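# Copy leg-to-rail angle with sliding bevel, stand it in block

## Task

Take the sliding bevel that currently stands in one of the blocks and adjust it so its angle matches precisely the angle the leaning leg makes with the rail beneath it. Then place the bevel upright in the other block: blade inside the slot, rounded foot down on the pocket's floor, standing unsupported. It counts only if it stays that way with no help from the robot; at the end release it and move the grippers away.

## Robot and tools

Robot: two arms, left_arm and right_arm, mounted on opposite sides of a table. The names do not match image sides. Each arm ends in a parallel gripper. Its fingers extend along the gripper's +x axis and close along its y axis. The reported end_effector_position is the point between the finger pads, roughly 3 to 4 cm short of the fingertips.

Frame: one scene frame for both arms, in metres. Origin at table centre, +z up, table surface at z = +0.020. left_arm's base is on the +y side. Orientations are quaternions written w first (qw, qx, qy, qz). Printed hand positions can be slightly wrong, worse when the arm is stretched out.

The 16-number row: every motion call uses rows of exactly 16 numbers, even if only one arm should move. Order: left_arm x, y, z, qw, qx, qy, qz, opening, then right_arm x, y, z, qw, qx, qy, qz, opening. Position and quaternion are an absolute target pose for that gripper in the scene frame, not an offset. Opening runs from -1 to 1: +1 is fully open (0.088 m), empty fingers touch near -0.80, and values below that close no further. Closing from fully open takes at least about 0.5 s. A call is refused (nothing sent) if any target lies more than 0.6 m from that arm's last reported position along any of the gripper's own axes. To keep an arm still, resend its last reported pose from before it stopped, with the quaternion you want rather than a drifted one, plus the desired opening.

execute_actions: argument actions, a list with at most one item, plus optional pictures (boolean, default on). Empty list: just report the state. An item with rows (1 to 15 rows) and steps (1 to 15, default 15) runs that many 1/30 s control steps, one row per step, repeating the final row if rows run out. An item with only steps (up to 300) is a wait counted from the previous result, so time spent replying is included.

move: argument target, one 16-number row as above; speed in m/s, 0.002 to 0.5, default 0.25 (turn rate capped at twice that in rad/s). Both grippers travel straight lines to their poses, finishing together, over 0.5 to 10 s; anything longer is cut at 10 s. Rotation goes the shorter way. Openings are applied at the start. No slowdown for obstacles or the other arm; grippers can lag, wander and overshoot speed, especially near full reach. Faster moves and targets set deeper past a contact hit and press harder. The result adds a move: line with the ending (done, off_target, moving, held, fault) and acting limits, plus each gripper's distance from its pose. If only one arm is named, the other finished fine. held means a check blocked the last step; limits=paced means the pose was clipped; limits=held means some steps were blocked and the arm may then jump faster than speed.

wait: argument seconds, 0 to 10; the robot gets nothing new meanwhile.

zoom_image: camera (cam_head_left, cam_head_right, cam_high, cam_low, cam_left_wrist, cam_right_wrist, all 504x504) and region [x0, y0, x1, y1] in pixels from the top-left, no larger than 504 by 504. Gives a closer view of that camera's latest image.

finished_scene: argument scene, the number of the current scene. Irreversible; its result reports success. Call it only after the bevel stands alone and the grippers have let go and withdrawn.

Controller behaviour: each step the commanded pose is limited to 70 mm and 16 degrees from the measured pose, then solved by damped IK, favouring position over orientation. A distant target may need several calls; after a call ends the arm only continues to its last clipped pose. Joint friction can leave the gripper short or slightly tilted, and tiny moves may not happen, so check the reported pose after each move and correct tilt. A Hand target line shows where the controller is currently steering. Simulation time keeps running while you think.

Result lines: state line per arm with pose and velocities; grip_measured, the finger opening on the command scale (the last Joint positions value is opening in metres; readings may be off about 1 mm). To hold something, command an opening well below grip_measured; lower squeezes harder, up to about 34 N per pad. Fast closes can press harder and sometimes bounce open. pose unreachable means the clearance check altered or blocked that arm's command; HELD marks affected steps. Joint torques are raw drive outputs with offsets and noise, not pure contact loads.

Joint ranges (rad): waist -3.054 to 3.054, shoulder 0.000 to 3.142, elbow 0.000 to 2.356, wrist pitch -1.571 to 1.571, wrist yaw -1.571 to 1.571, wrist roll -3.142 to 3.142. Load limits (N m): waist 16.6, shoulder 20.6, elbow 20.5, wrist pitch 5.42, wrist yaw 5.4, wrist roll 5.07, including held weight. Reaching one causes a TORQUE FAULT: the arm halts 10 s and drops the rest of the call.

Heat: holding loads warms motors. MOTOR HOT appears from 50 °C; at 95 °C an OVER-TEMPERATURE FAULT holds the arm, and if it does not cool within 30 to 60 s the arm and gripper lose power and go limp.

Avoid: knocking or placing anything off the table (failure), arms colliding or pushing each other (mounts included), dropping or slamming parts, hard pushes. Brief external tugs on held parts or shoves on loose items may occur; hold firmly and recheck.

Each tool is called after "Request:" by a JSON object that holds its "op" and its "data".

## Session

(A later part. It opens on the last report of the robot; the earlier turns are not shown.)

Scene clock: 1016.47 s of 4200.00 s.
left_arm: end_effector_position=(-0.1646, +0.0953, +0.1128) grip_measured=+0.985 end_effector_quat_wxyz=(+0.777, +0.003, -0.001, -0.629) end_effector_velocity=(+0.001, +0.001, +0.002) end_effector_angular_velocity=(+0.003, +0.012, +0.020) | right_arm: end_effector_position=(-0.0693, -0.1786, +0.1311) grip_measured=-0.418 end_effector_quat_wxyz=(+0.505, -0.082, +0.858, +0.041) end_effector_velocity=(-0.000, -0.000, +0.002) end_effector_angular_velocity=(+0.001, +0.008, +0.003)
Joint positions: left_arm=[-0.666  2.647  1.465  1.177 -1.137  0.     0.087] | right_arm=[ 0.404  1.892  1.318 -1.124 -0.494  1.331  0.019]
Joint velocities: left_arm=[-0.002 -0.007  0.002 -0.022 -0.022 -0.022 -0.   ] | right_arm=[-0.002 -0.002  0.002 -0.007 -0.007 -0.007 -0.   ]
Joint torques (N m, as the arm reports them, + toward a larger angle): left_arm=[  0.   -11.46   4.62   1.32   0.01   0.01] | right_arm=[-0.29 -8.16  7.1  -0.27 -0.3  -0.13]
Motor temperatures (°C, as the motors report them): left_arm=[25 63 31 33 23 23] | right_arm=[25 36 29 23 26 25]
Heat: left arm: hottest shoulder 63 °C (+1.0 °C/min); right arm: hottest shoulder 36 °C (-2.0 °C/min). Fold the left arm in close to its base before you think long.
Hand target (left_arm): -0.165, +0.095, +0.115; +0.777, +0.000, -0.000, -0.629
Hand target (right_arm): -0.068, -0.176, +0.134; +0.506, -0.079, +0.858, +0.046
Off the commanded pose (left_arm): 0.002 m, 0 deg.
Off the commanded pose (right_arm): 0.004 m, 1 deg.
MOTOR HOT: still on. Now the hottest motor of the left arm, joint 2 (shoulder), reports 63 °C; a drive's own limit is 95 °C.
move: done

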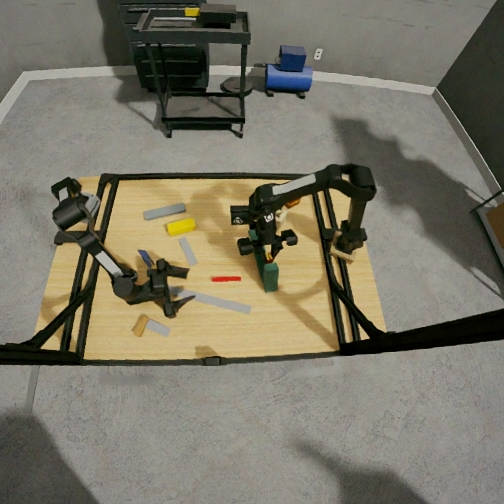

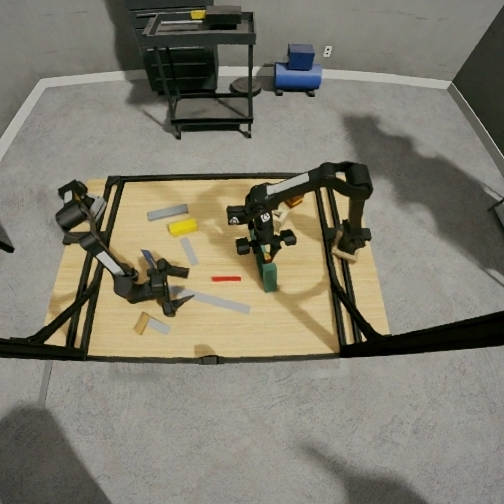

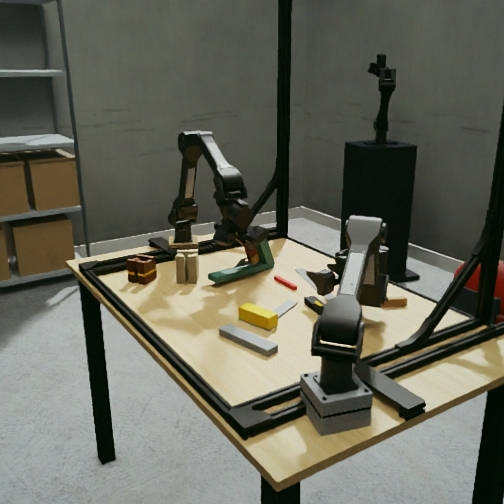

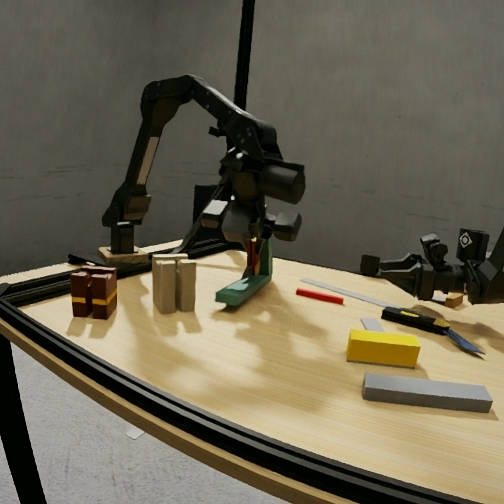

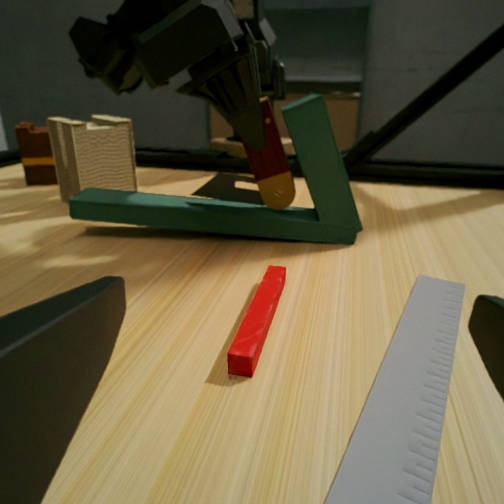

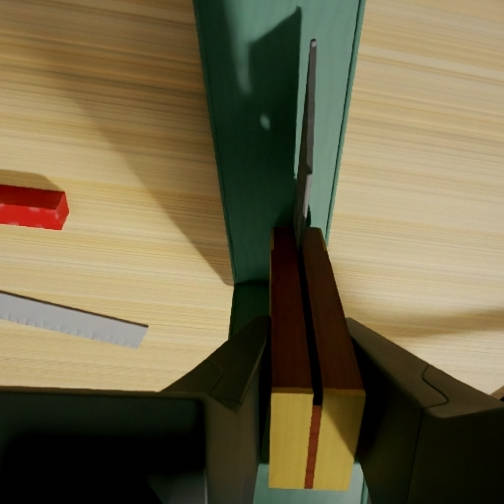

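Request:
{"op": "move", "data": {"target": [-0.165,0.095,0.115,0.7771,0,0,-0.6293,1.0,-0.030,-0.168,0.20,0.5054,-0.0788,0.8580,0.0464,-0.8], "speed": 0.04}}

Request:
{"op": "zoom_image", "data": {"camera": "cam_left_wrist", "region": [80,0,330,250]}}

Scene clock: 1035.70 s of 4200.00 s.
left_arm: end_effector_position=(-0.1645, +0.0953, +0.1129) grip_measured=+0.985 end_effector_quat_wxyz=(+0.777, +0.003, -0.001, -0.629) end_effector_velocity=(+0.000, +0.001, -0.002) end_effector_angular_velocity=(+0.012, -0.010, +0.005) | right_arm: end_effector_position=(-0.0314, -0.1701, +0.1995) grip_measured=-0.418 end_effector_quat_wxyz=(+0.505, -0.080, +0.858, +0.045) end_effector_velocity=(-0.004, -0.002, +0.005) end_effector_angular_velocity=(-0.006, +0.024, +0.005)
Joint positions: left_arm=[-0.666  2.647  1.464  1.177 -1.137  0.     0.087] | right_arm=[ 0.294  1.892  1.595 -1.449 -0.478  1.209  0.019]
Joint velocities: left_arm=[-0.002 -0.002 -0.002 -0.022 -0.007 -0.007  0.   ] | right_arm=[ 0.002 -0.002  0.007 -0.022 -0.022 -0.007 -0.   ]
Joint torques (N m, as the arm reports them, + toward a larger angle): left_arm=[ -0.05 -11.48   4.6    1.34   0.02   0.01] | right_arm=[-0.28 -7.33  7.42 -0.32 -0.29 -0.09]
Motor temperatures (°C, as the motors report them): left_arm=[25 63 31 33 23 23] | right_arm=[25 37 31 23 26 25]
Heat: left arm: hottest shoulder 63 °C (+0.0 °C/min); right arm: hottest shoulder 37 °C (+0.0 °C/min). Fold the left arm in close to its base before you think long.
Hand target (left_arm): -0.165, +0.095, +0.115; +0.777, +0.000, -0.000, -0.629
Hand target (right_arm): -0.030, -0.168, +0.200; +0.505, -0.079, +0.858, +0.046
Off the commanded pose (left_arm): 0.002 m, 0 deg.
Off the commanded pose (right_arm): 0.003 m, 0 deg.
MOTOR HOT: still on. Now the hottest motor of the left arm, joint 2 (shoulder), reports 63 °C; a drive's own limit is 95 °C.
move: done

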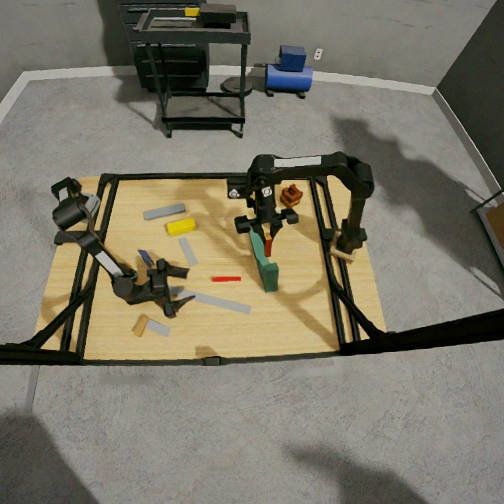

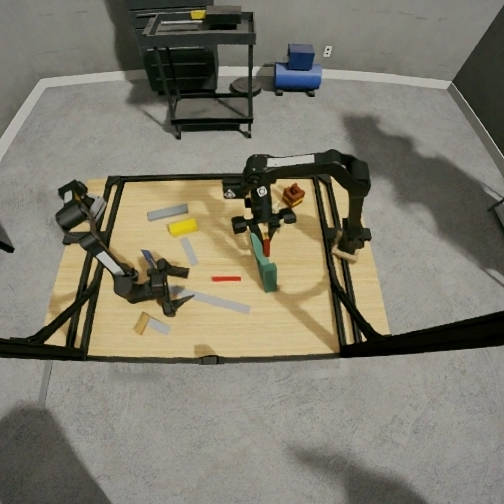

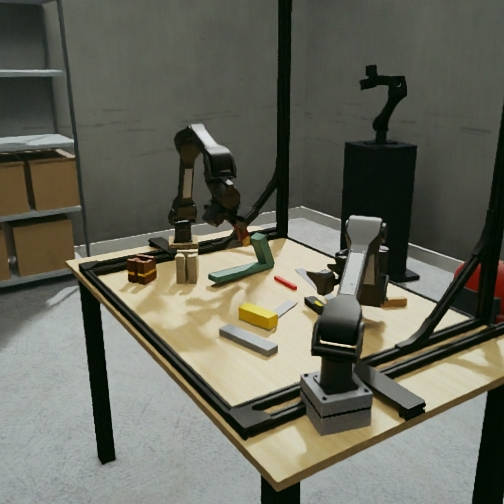

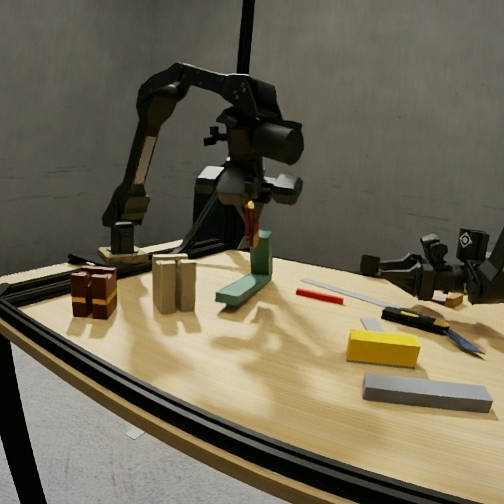

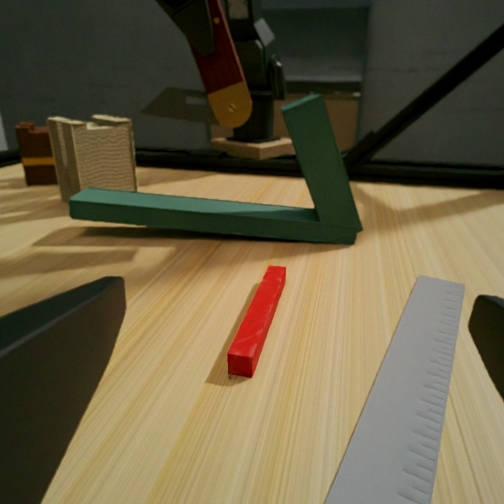

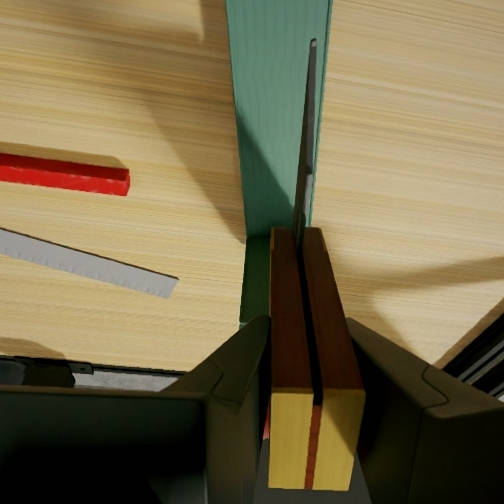

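Region (80, 0, 330, 250) of cam_left_wrist's 504x504 image, scaled by 2.016, with more detail than that image has.

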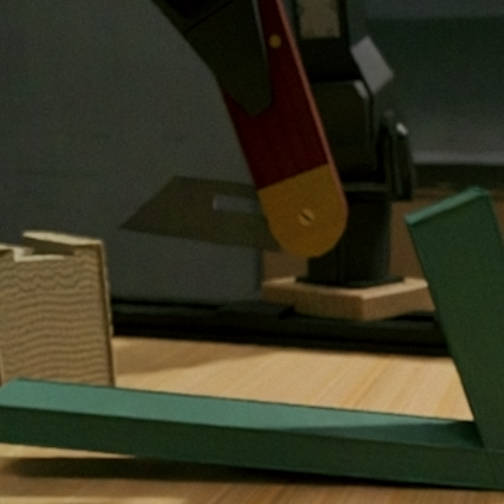

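Request:
{"op": "move", "data": {"target": [-0.165,0.095,0.13,0.7771,0,0,-0.6293,1.0,0.10,-0.25,0.235,0.58,-0.16,0.79,0.12,-0.8], "speed": 0.08}}

Scene clock: 1085.13 s of 4200.00 s.
left_arm: end_effector_position=(-0.1652, +0.0948, +0.1238) grip_measured=+0.985 end_effector_quat_wxyz=(+0.777, +0.003, -0.001, -0.629) end_effector_velocity=(+0.000, +0.001, -0.002) end_effector_angular_velocity=(+0.009, +0.004, +0.005) | right_arm: end_effector_position=(+0.1014, -0.2461, +0.2328) grip_measured=-0.418 end_effector_quat_wxyz=(+0.605, -0.130, +0.772, +0.142) end_effector_velocity=(-0.004, -0.006, -0.001) end_effector_angular_velocity=(-0.022, +0.022, +0.004)
Joint positions: left_arm=[-0.666  2.615  1.456  1.152 -1.136  0.     0.087] | right_arm=[-0.08   1.687  1.535 -1.561 -0.19   0.656  0.019]
Joint velocities: left_arm=[-0.002 -0.002 -0.002 -0.022 -0.007 -0.022  0.   ] | right_arm=[-0.002 -0.002 -0.012 -0.022 -0.007 -0.007 -0.   ]
Joint torques (N m, as the arm reports them, + toward a larger angle): left_arm=[ -0.05 -13.08   3.89   1.12   0.01   0.02] | right_arm=[-0.32 -8.72  4.77 -0.26 -0.04 -0.09]
Motor temperatures (°C, as the motors report them): left_arm=[25 64 31 33 23 23] | right_arm=[25 38 32 23 25 25]
Heat: left arm: hottest shoulder 64 °C (+1.0 °C/min); right arm: hottest shoulder 38 °C (+2.0 °C/min). Fold the left arm in close to its base before you think long.
Hand target (left_arm): -0.165, +0.095, +0.130; +0.777, -0.000, -0.000, -0.629
Hand target (right_arm): +0.101, -0.250, +0.235; +0.608, -0.129, +0.770, +0.144
Off the commanded pose (left_arm): 0.006 m, 0 deg.
Off the commanded pose (right_arm): 0.005 m, 6 deg.
MOTOR HOT: still on. Now the hottest motor of the left arm, joint 2 (shoulder), reports 64 °C; a drive's own limit is 95 °C.
joint sent to its limit (right arm) — the command would take joint 4 (wrist pitch) past its lower limit, so that joint was sent only as far as its limit.
move: off_target (right_arm)

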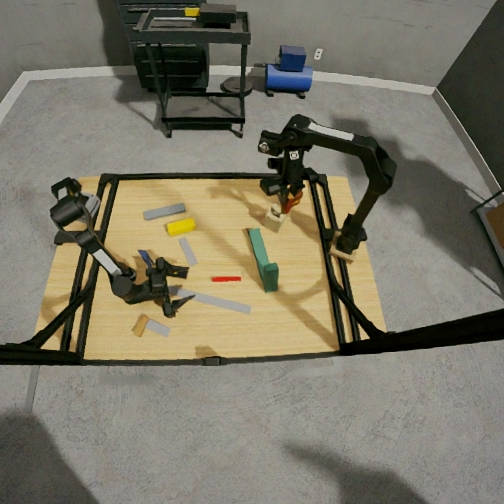

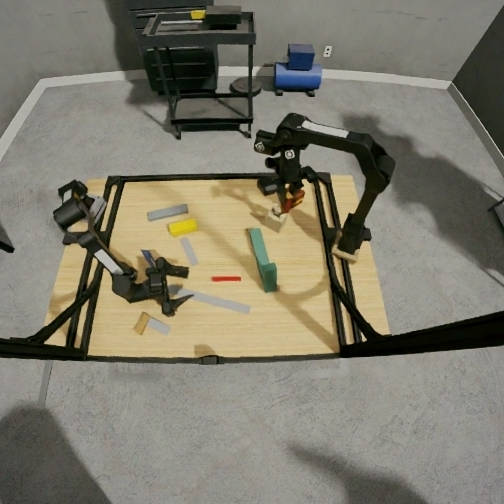

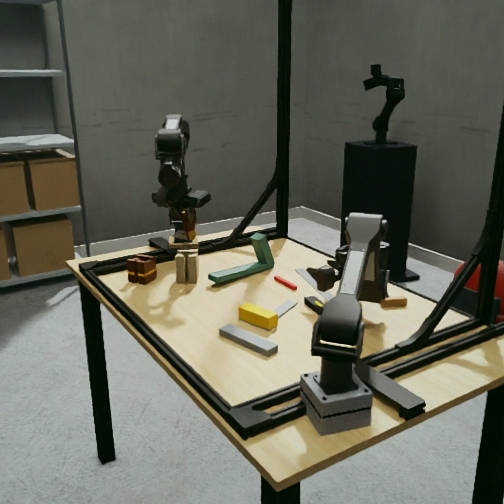

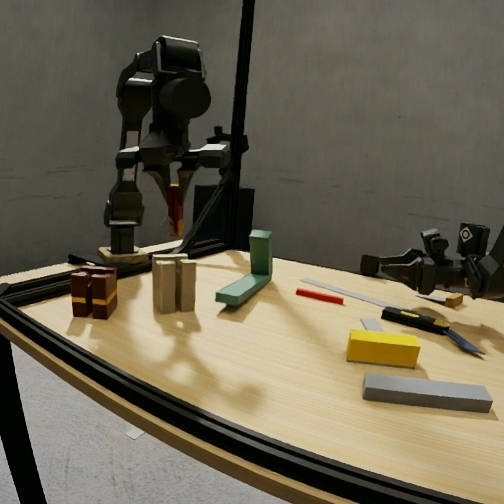

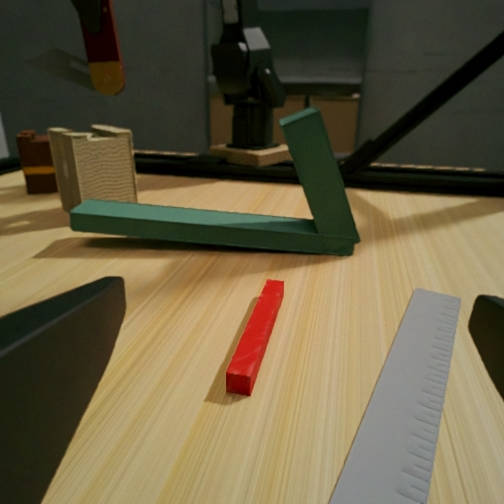

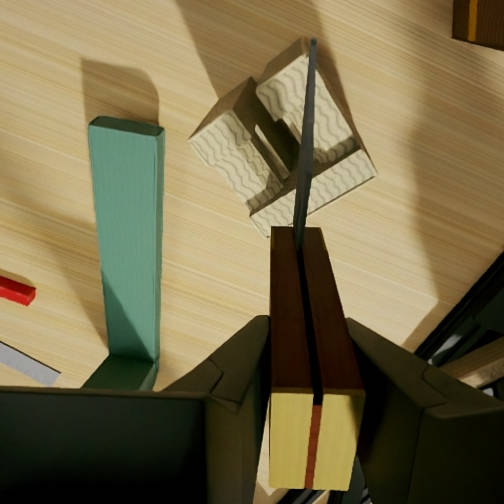

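Request:
{"op": "move", "data": {"target": [-0.165,0.095,0.13,0.7771,0,0,-0.6293,1.0,0.24,-0.318,0.22,0.6194,-0.2287,0.7252,0.1953,-0.8], "speed": 0.08}}

Scene clock: 1095.67 s of 4200.00 s.
left_arm: end_effector_position=(-0.1651, +0.0949, +0.1242) grip_measured=+0.985 end_effector_quat_wxyz=(+0.777, +0.003, -0.001, -0.629) end_effector_velocity=(+0.002, -0.001, +0.001) end_effector_angular_velocity=(+0.003, -0.009, +0.010) | right_arm: end_effector_position=(+0.2377, -0.3189, +0.2200) grip_measured=-0.418 end_effector_quat_wxyz=(+0.619, -0.228, +0.726, +0.195) end_effector_velocity=(-0.000, +0.000, +0.003) end_effector_angular_velocity=(+0.008, +0.003, +0.004)
Joint positions: left_arm=[-0.666  2.613  1.455  1.152 -1.136  0.     0.087] | right_arm=[-0.512  1.82   1.65  -1.561 -0.003  0.018  0.019]
Joint velocities: left_arm=[ 0.002 -0.002  0.002 -0.007 -0.007  0.007 -0.   ] | right_arm=[-0.002 -0.002  0.007 -0.007 -0.007 -0.007  0.   ]
Joint torques (N m, as the arm reports them, + toward a larger angle): left_arm=[ -0.04 -12.89   3.95   1.11   0.     0.01] | right_arm=[-0.27 -6.56  7.58 -0.25  0.1  -0.08]
Motor temperatures (°C, as the motors report them): left_arm=[25 65 31 33 23 23] | right_arm=[25 38 32 23 25 25]
Heat: left arm: hottest shoulder 65 °C (+2.0 °C/min); right arm: hottest shoulder 38 °C (+1.0 °C/min). Fold the left arm in close to its base before you think long.
Hand target (left_arm): -0.165, +0.095, +0.130; +0.777, +0.000, -0.000, -0.629
Hand target (right_arm): +0.241, -0.319, +0.220; +0.619, -0.230, +0.726, +0.194
Off the commanded pose (left_arm): 0.006 m, 0 deg.
Off the commanded pose (right_arm): 0.002 m, 0 deg.
MOTOR HOT: still on. Now the hottest motor of the left arm, joint 2 (shoulder), reports 65 °C; a drive's own limit is 95 °C.
move: done

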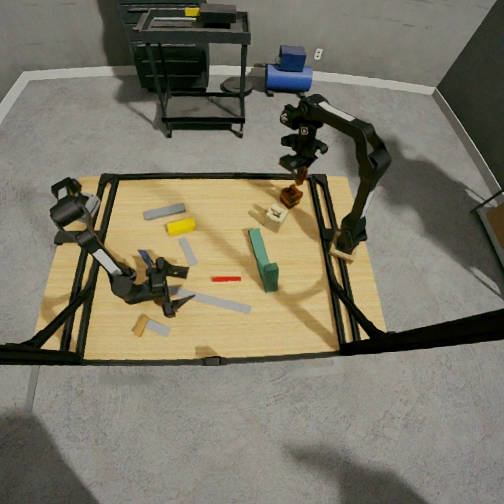

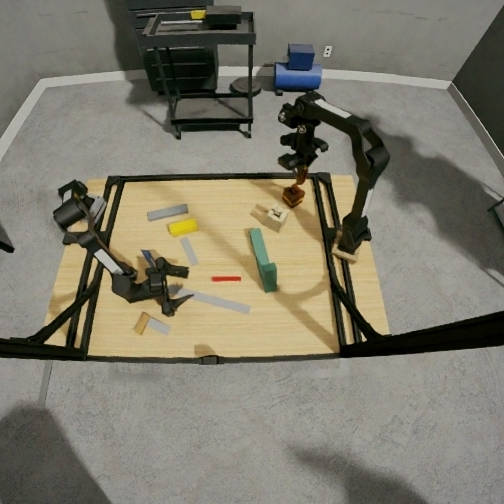

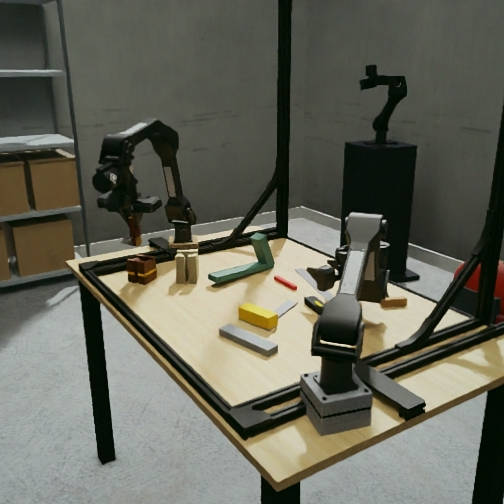

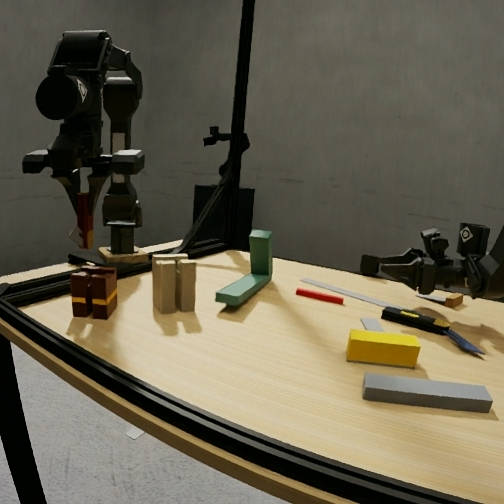

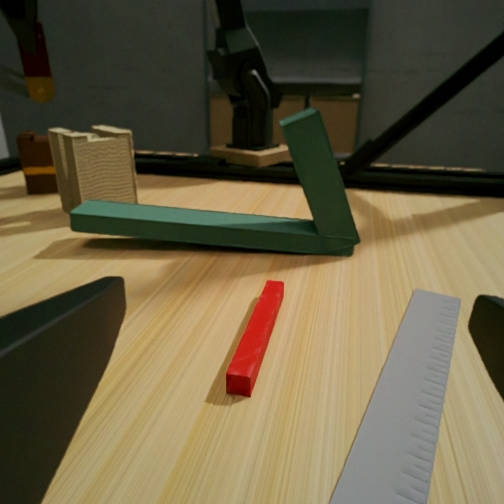

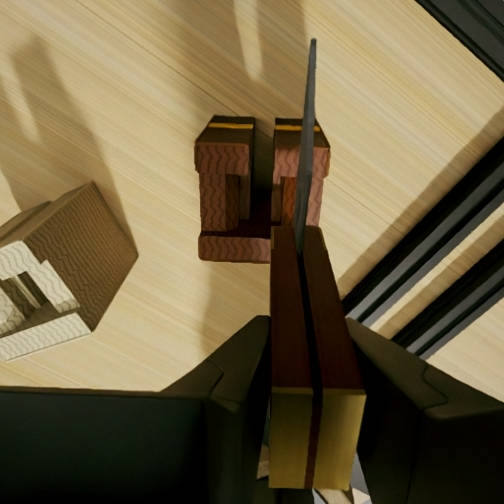

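Request:
{"op": "zoom_image", "data": {"camera": "cam_right_wrist", "region": [170,30,370,290]}}

Region (170, 30, 370, 290) of cam_right_wrist's 504x504 image, scaled by 1.938, with more detail than that image has; it fills the left 388 columns of this view, and the rest is white.

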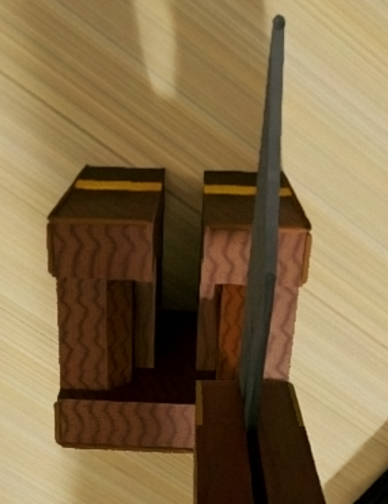

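Request:
{"op": "move", "data": {"target": [0.03,0.01,0.15,0.887,0,0,-0.4617,1.0,0.233,-0.308,0.22,0.6194,-0.2287,0.7252,0.1953,-0.8], "speed": 0.08}}

Scene clock: 1146.27 s of 4200.00 s.
left_arm: end_effector_position=(+0.0293, +0.0107, +0.1400) grip_measured=+0.985 end_effector_quat_wxyz=(+0.886, +0.012, -0.001, -0.463) end_effector_velocity=(+0.002, +0.003, -0.004) end_effector_angular_velocity=(+0.019, -0.008, +0.020) | right_arm: end_effector_position=(+0.2328, -0.3100, +0.2194) grip_measured=-0.418 end_effector_quat_wxyz=(+0.618, -0.230, +0.726, +0.194) end_effector_velocity=(-0.004, -0.003, +0.001) end_effector_angular_velocity=(-0.007, +0.022, +0.004)
Joint positions: left_arm=[-0.283  2.527  1.361  1.143 -1.151  0.     0.087] | right_arm=[-0.48   1.826  1.656 -1.562 -0.005  0.048  0.019]
Joint velocities: left_arm=[-0.002 -0.002 -0.007 -0.022 -0.022 -0.007 -0.   ] | right_arm=[-0.002 -0.002 -0.002 -0.022 -0.007 -0.007 -0.   ]
Joint torques (N m, as the arm reports them, + toward a larger angle): left_arm=[  0.15 -12.63   5.64   1.13  -0.07  -0.08] | right_arm=[ 0.33 -7.68  6.64 -0.07 -0.14  0.11]
Motor temperatures (°C, as the motors report them): left_arm=[25 68 31 32 23 23] | right_arm=[25 37 33 23 25 25]
Heat: left arm: hottest shoulder 68 °C (+4.0 °C/min); right arm: hottest shoulder 37 °C (-1.0 °C/min). Fold the left arm in close to its base before you think long.
Hand target (left_arm): +0.029, +0.008, +0.150; +0.887, -0.000, +0.001, -0.462
Hand target (right_arm): +0.233, -0.308, +0.220; +0.620, -0.229, +0.725, +0.195
Off the commanded pose (left_arm): 0.010 m, 1 deg.
Off the commanded pose (right_arm): 0.002 m, 0 deg.
MOTOR HOT: still on. Now the hottest motor of the left arm, joint 2 (shoulder), reports 68 °C; a drive's own limit is 95 °C.
move: off_target (left_arm)

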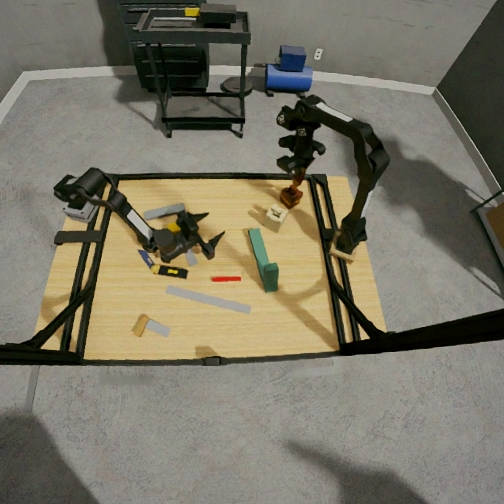

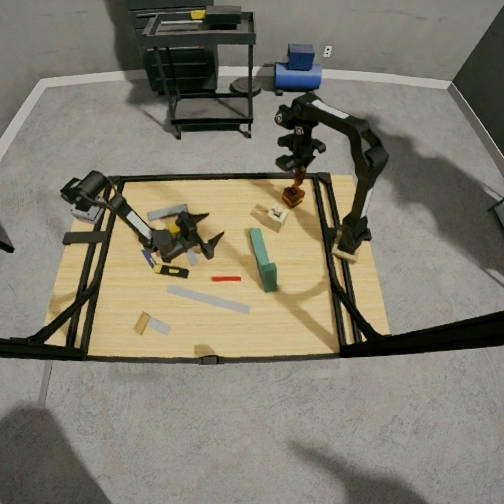

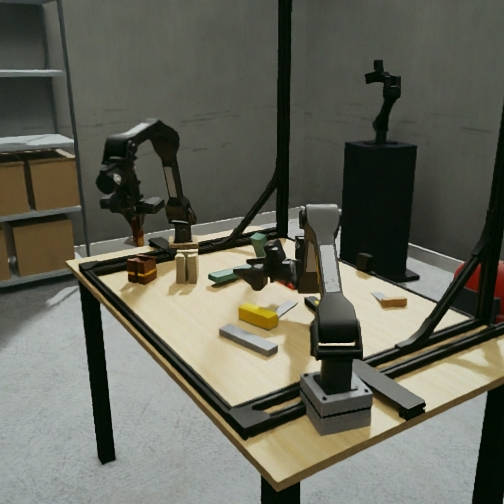

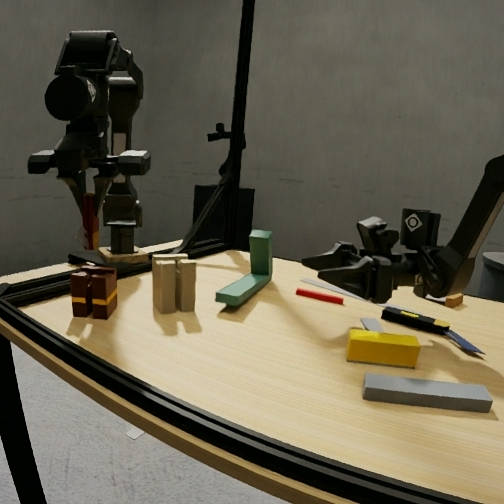

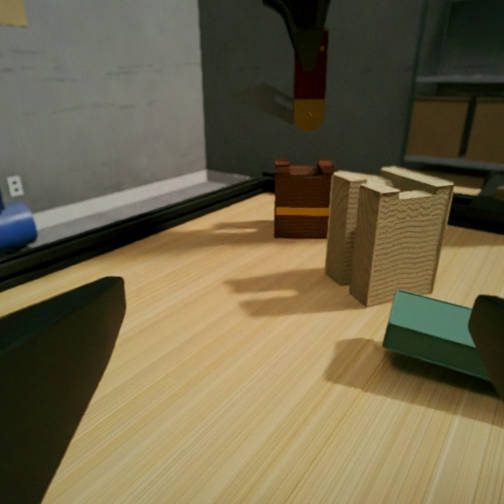

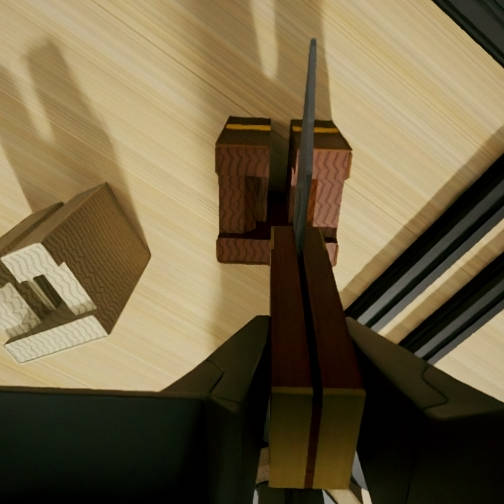

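Request:
{"op": "zoom_image", "data": {"camera": "cam_left_wrist", "region": [220,0,400,250]}}

Region (220, 0, 400, 250) of cam_left_wrist's 504x504 image, scaled by 2.016, with more detail than that image has; it fills the left 363 columns of this view, and the rest is white.

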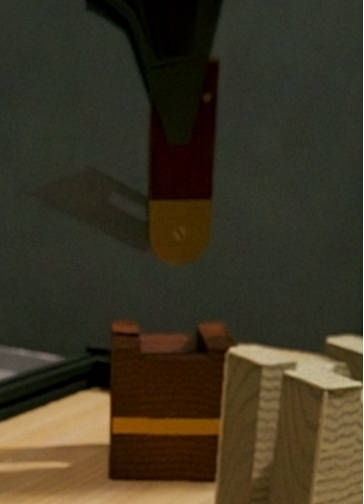

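Request:
{"op": "move", "data": {"target": [0.03,0.01,0.15,0.887,0,0,-0.4617,1.0,0.2337,-0.3002,0.199,0.6098,-0.2312,0.7332,0.1923,-0.8], "speed": 0.03}}

Request:
{"op": "zoom_image", "data": {"camera": "cam_left_wrist", "region": [220,0,400,250]}}

Request:
{"op": "zoom_image", "data": {"camera": "cam_right_wrist", "region": [190,60,400,300]}}

Scene clock: 1207.30 s of 4200.00 s.
left_arm: end_effector_position=(+0.0293, +0.0095, +0.1450) grip_measured=+0.985 end_effector_quat_wxyz=(+0.887, +0.004, -0.000, -0.463) end_effector_velocity=(+0.002, +0.003, +0.002) end_effector_angular_velocity=(-0.011, +0.010, +0.020) | right_arm: end_effector_position=(+0.2350, -0.3012, +0.2038) grip_measured=-0.418 end_effector_quat_wxyz=(+0.616, -0.230, +0.728, +0.194) end_effector_velocity=(-0.005, -0.002, +0.001) end_effector_angular_velocity=(-0.005, +0.024, +0.023)
Joint positions: left_arm=[-0.282  2.52   1.365  1.144 -1.151 -0.001  0.087] | right_arm=[-0.464  1.858  1.634 -1.513 -0.01   0.064  0.019]
Joint velocities: left_arm=[-0.002 -0.002 -0.002  0.007 -0.022 -0.007  0.   ] | right_arm=[ 0.002 -0.002 -0.002 -0.022 -0.007 -0.022 -0.   ]
Joint torques (N m, as the arm reports them, + toward a larger angle): left_arm=[  0.03 -12.16   4.07   1.49  -0.06   0.07] | right_arm=[ 0.33 -6.87  4.92 -0.02 -0.15  0.12]
Motor temperatures (°C, as the motors report them): left_arm=[25 68 32 32 23 23] | right_arm=[25 38 32 23 24 25]
Heat: left arm: hottest shoulder 68 °C (+0.0 °C/min); right arm: hottest shoulder 38 °C (+1.0 °C/min). Fold the left arm in close to its base before you think long.
Hand target (left_arm): +0.030, +0.010, +0.150; +0.887, -0.000, -0.000, -0.462
Hand target (right_arm): +0.233, -0.300, +0.199; +0.610, -0.231, +0.733, +0.192
Off the commanded pose (left_arm): 0.005 m, 1 deg.
Off the commanded pose (right_arm): 0.005 m, 1 deg.
MOTOR HOT: still on. Now the hottest motor of the left arm, joint 2 (shoulder), reports 68 °C; a drive's own limit is 95 °C.
move: done

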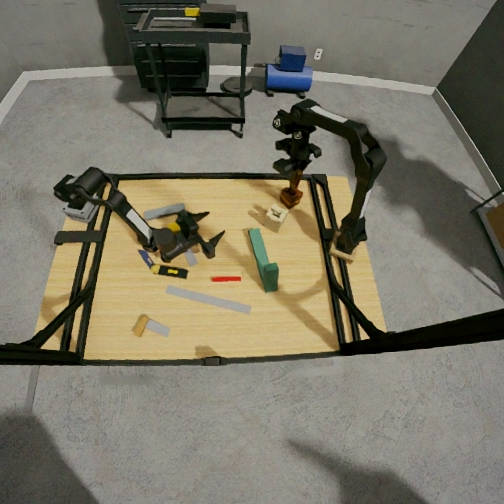

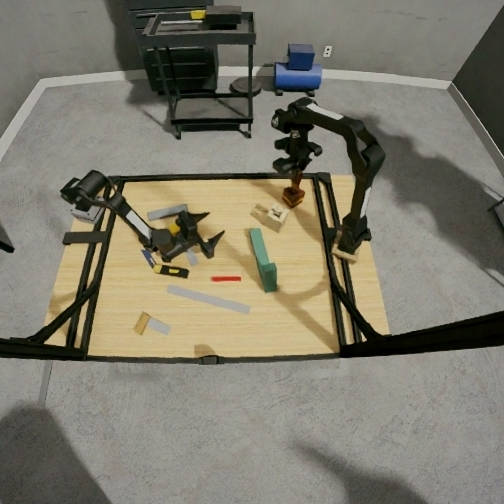

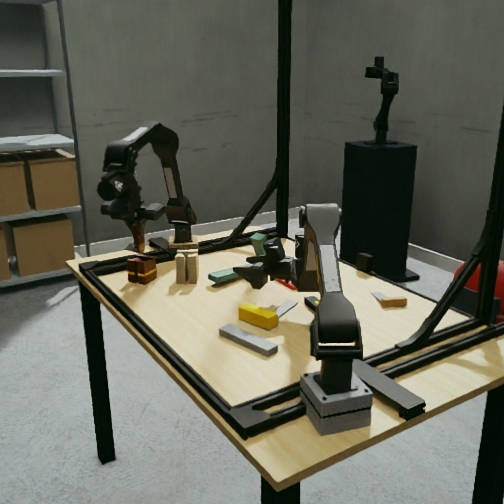

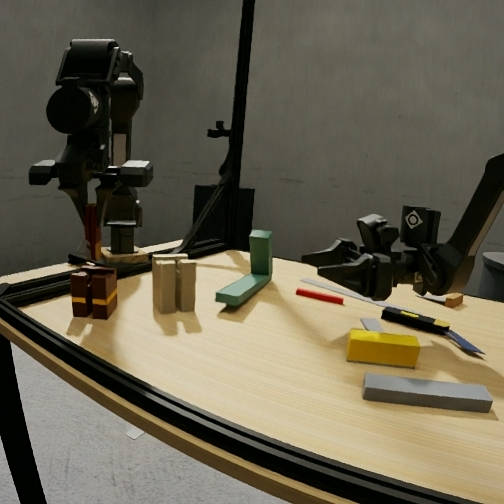

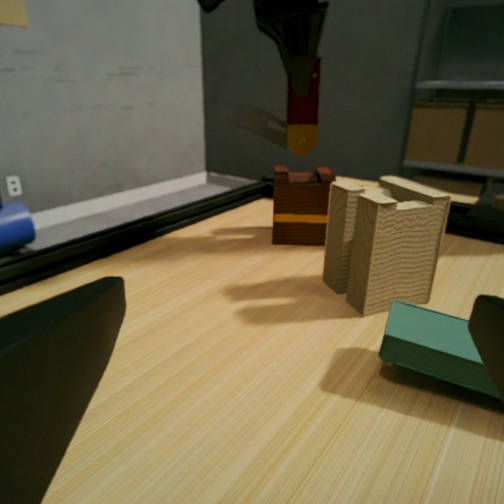

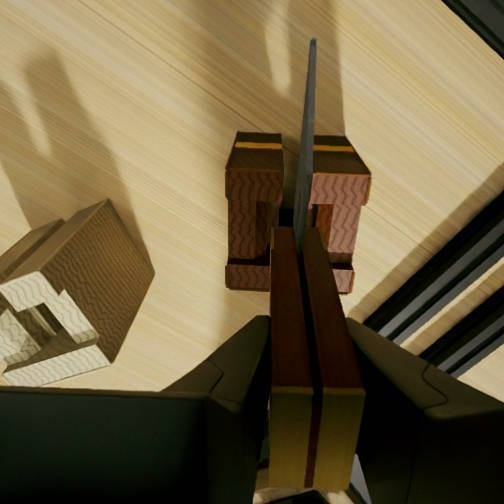

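Region (220, 0, 400, 250) of cam_left_wrist's 504x504 image, scaled by 2.016, with more detail than that image has; it fills the left 363 columns of this view, and the rest is white.

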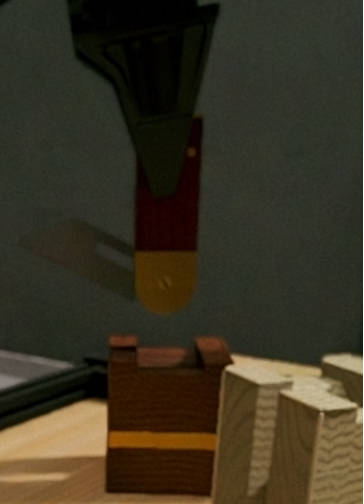

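Region (190, 60, 400, 300) of cam_right_wrist's 504x504 image, scaled by 2.100, with more detail than that image has; it fills the left 441 columns of this view, and the rest is white.

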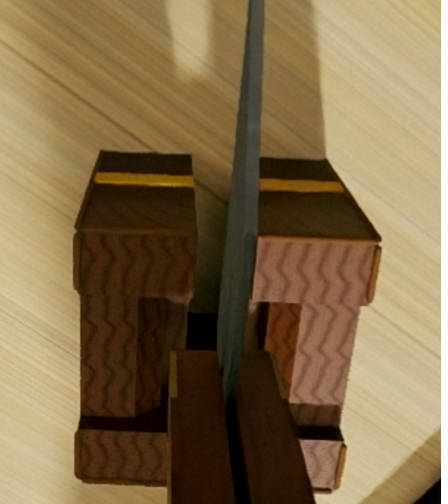

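Request:
{"op": "move", "data": {"target": [0.03,0.01,0.15,0.887,0,0,-0.4617,1.0,0.2345,-0.301,0.186,0.6002,-0.2337,0.7411,0.1892,-0.8], "speed": 0.015}}

Request:
{"op": "zoom_image", "data": {"camera": "cam_left_wrist", "region": [220,0,400,250]}}

Request:
{"op": "zoom_image", "data": {"camera": "cam_right_wrist", "region": [190,60,400,300]}}

Scene clock: 1241.27 s of 4200.00 s.
left_arm: end_effector_position=(+0.0295, +0.0098, +0.1462) grip_measured=+0.985 end_effector_quat_wxyz=(+0.887, +0.004, -0.000, -0.462) end_effector_velocity=(-0.003, +0.002, -0.002) end_effector_angular_velocity=(+0.015, -0.005, +0.000) | right_arm: end_effector_position=(+0.2352, -0.3004, +0.1909) grip_measured=-0.418 end_effector_quat_wxyz=(+0.607, -0.233, +0.736, +0.191) end_effector_velocity=(+0.001, -0.001, +0.000) end_effector_angular_velocity=(+0.011, -0.000, -0.002)
Joint positions: left_arm=[-0.282  2.516  1.363  1.145 -1.151 -0.001  0.087] | right_arm=[-0.463  1.882  1.61  -1.491 -0.01   0.065  0.019]
Joint velocities: left_arm=[-0.007 -0.002 -0.002 -0.022 -0.007 -0.007 -0.   ] | right_arm=[-0.007 -0.007 -0.007  0.007 -0.007 -0.007 -0.   ]
Joint torques (N m, as the arm reports them, + toward a larger angle): left_arm=[  0.01 -11.78   4.26   1.41  -0.06   0.04] | right_arm=[-0.08 -6.85  4.86 -0.06 -0.15 -0.05]
Motor temperatures (°C, as the motors report them): left_arm=[25 68 31 33 23 23] | right_arm=[25 37 31 23 24 25]
Heat: left arm: hottest shoulder 68 °C (+0.0 °C/min); right arm: hottest shoulder 37 °C (-1.0 °C/min). Fold the left arm in close to its base before you think long.
Hand target (left_arm): +0.030, +0.010, +0.150; +0.887, +0.000, -0.000, -0.462
Hand target (right_arm): +0.234, -0.301, +0.186; +0.600, -0.234, +0.741, +0.189
Off the commanded pose (left_arm): 0.004 m, 0 deg.
Off the commanded pose (right_arm): 0.005 m, 1 deg.
MOTOR HOT: still on. Now the hottest motor of the left arm, joint 2 (shoulder), reports 68 °C; a drive's own limit is 95 °C.
move: done

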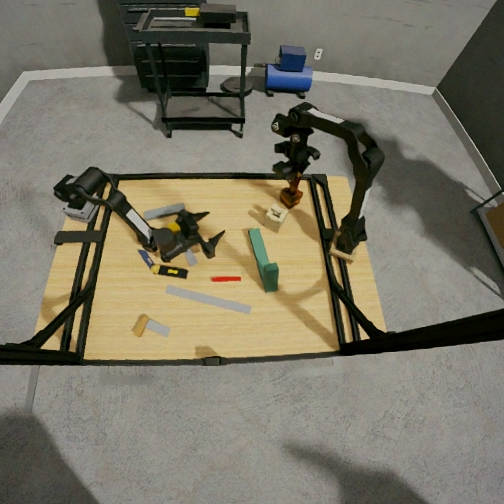

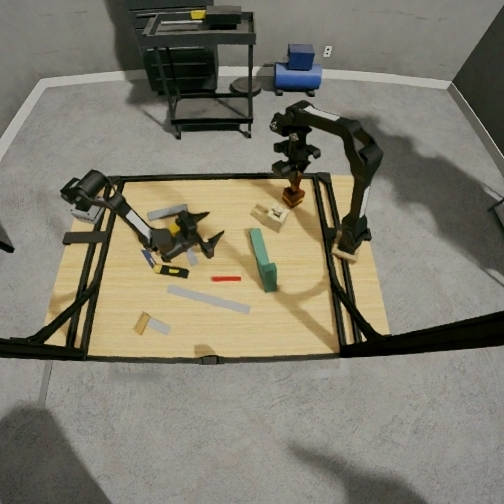

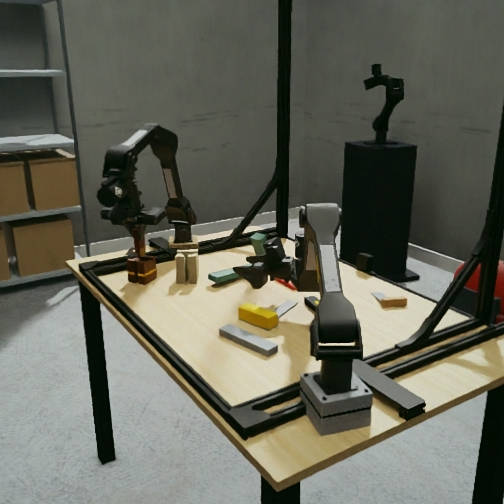

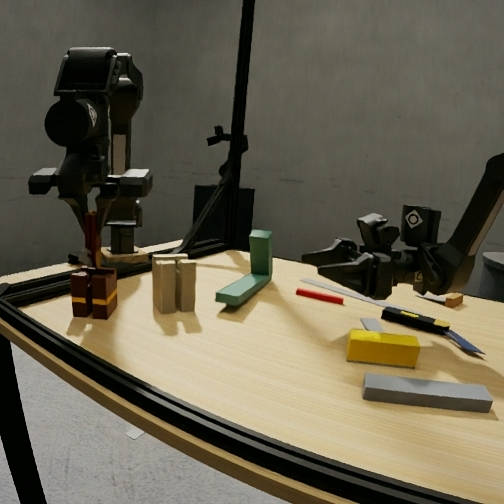

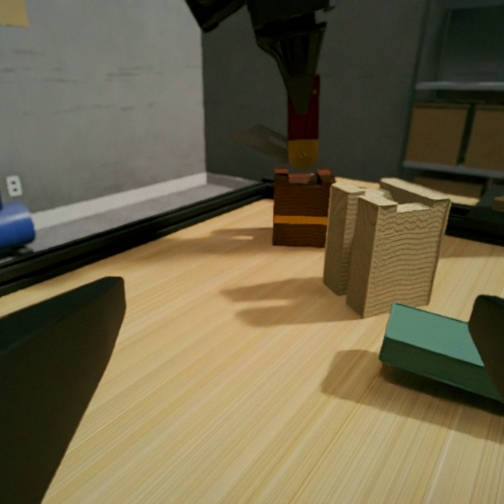

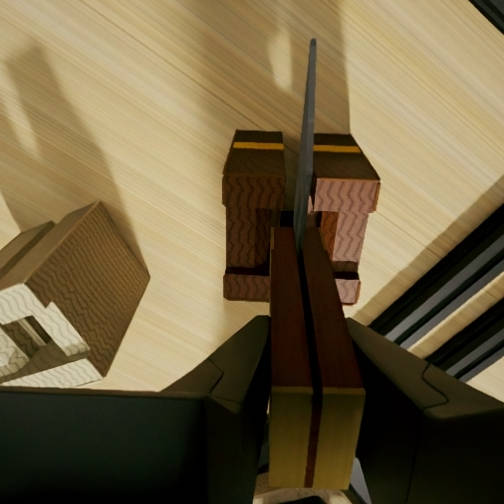

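Region (220, 0, 400, 250) of cam_left_wrist's 504x504 image, scaled by 2.016, with more detail than that image has; it fills the left 363 columns of this view, and the rest is white.

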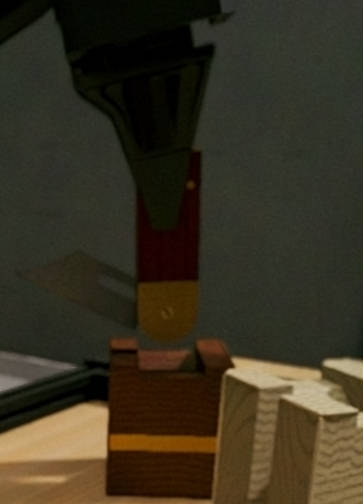

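Region (190, 60, 400, 300) of cam_right_wrist's 504x504 image, scaled by 2.100, with more detail than that image has; it fills the left 441 columns of this view, and the rest is white.

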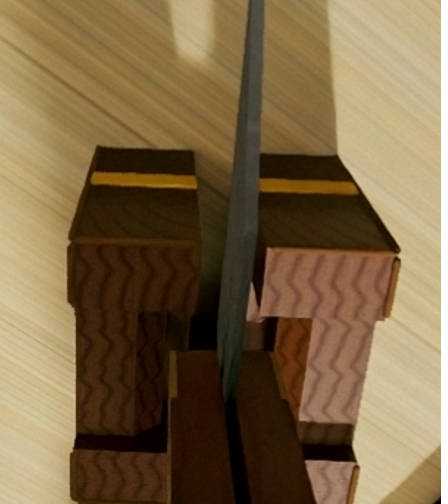

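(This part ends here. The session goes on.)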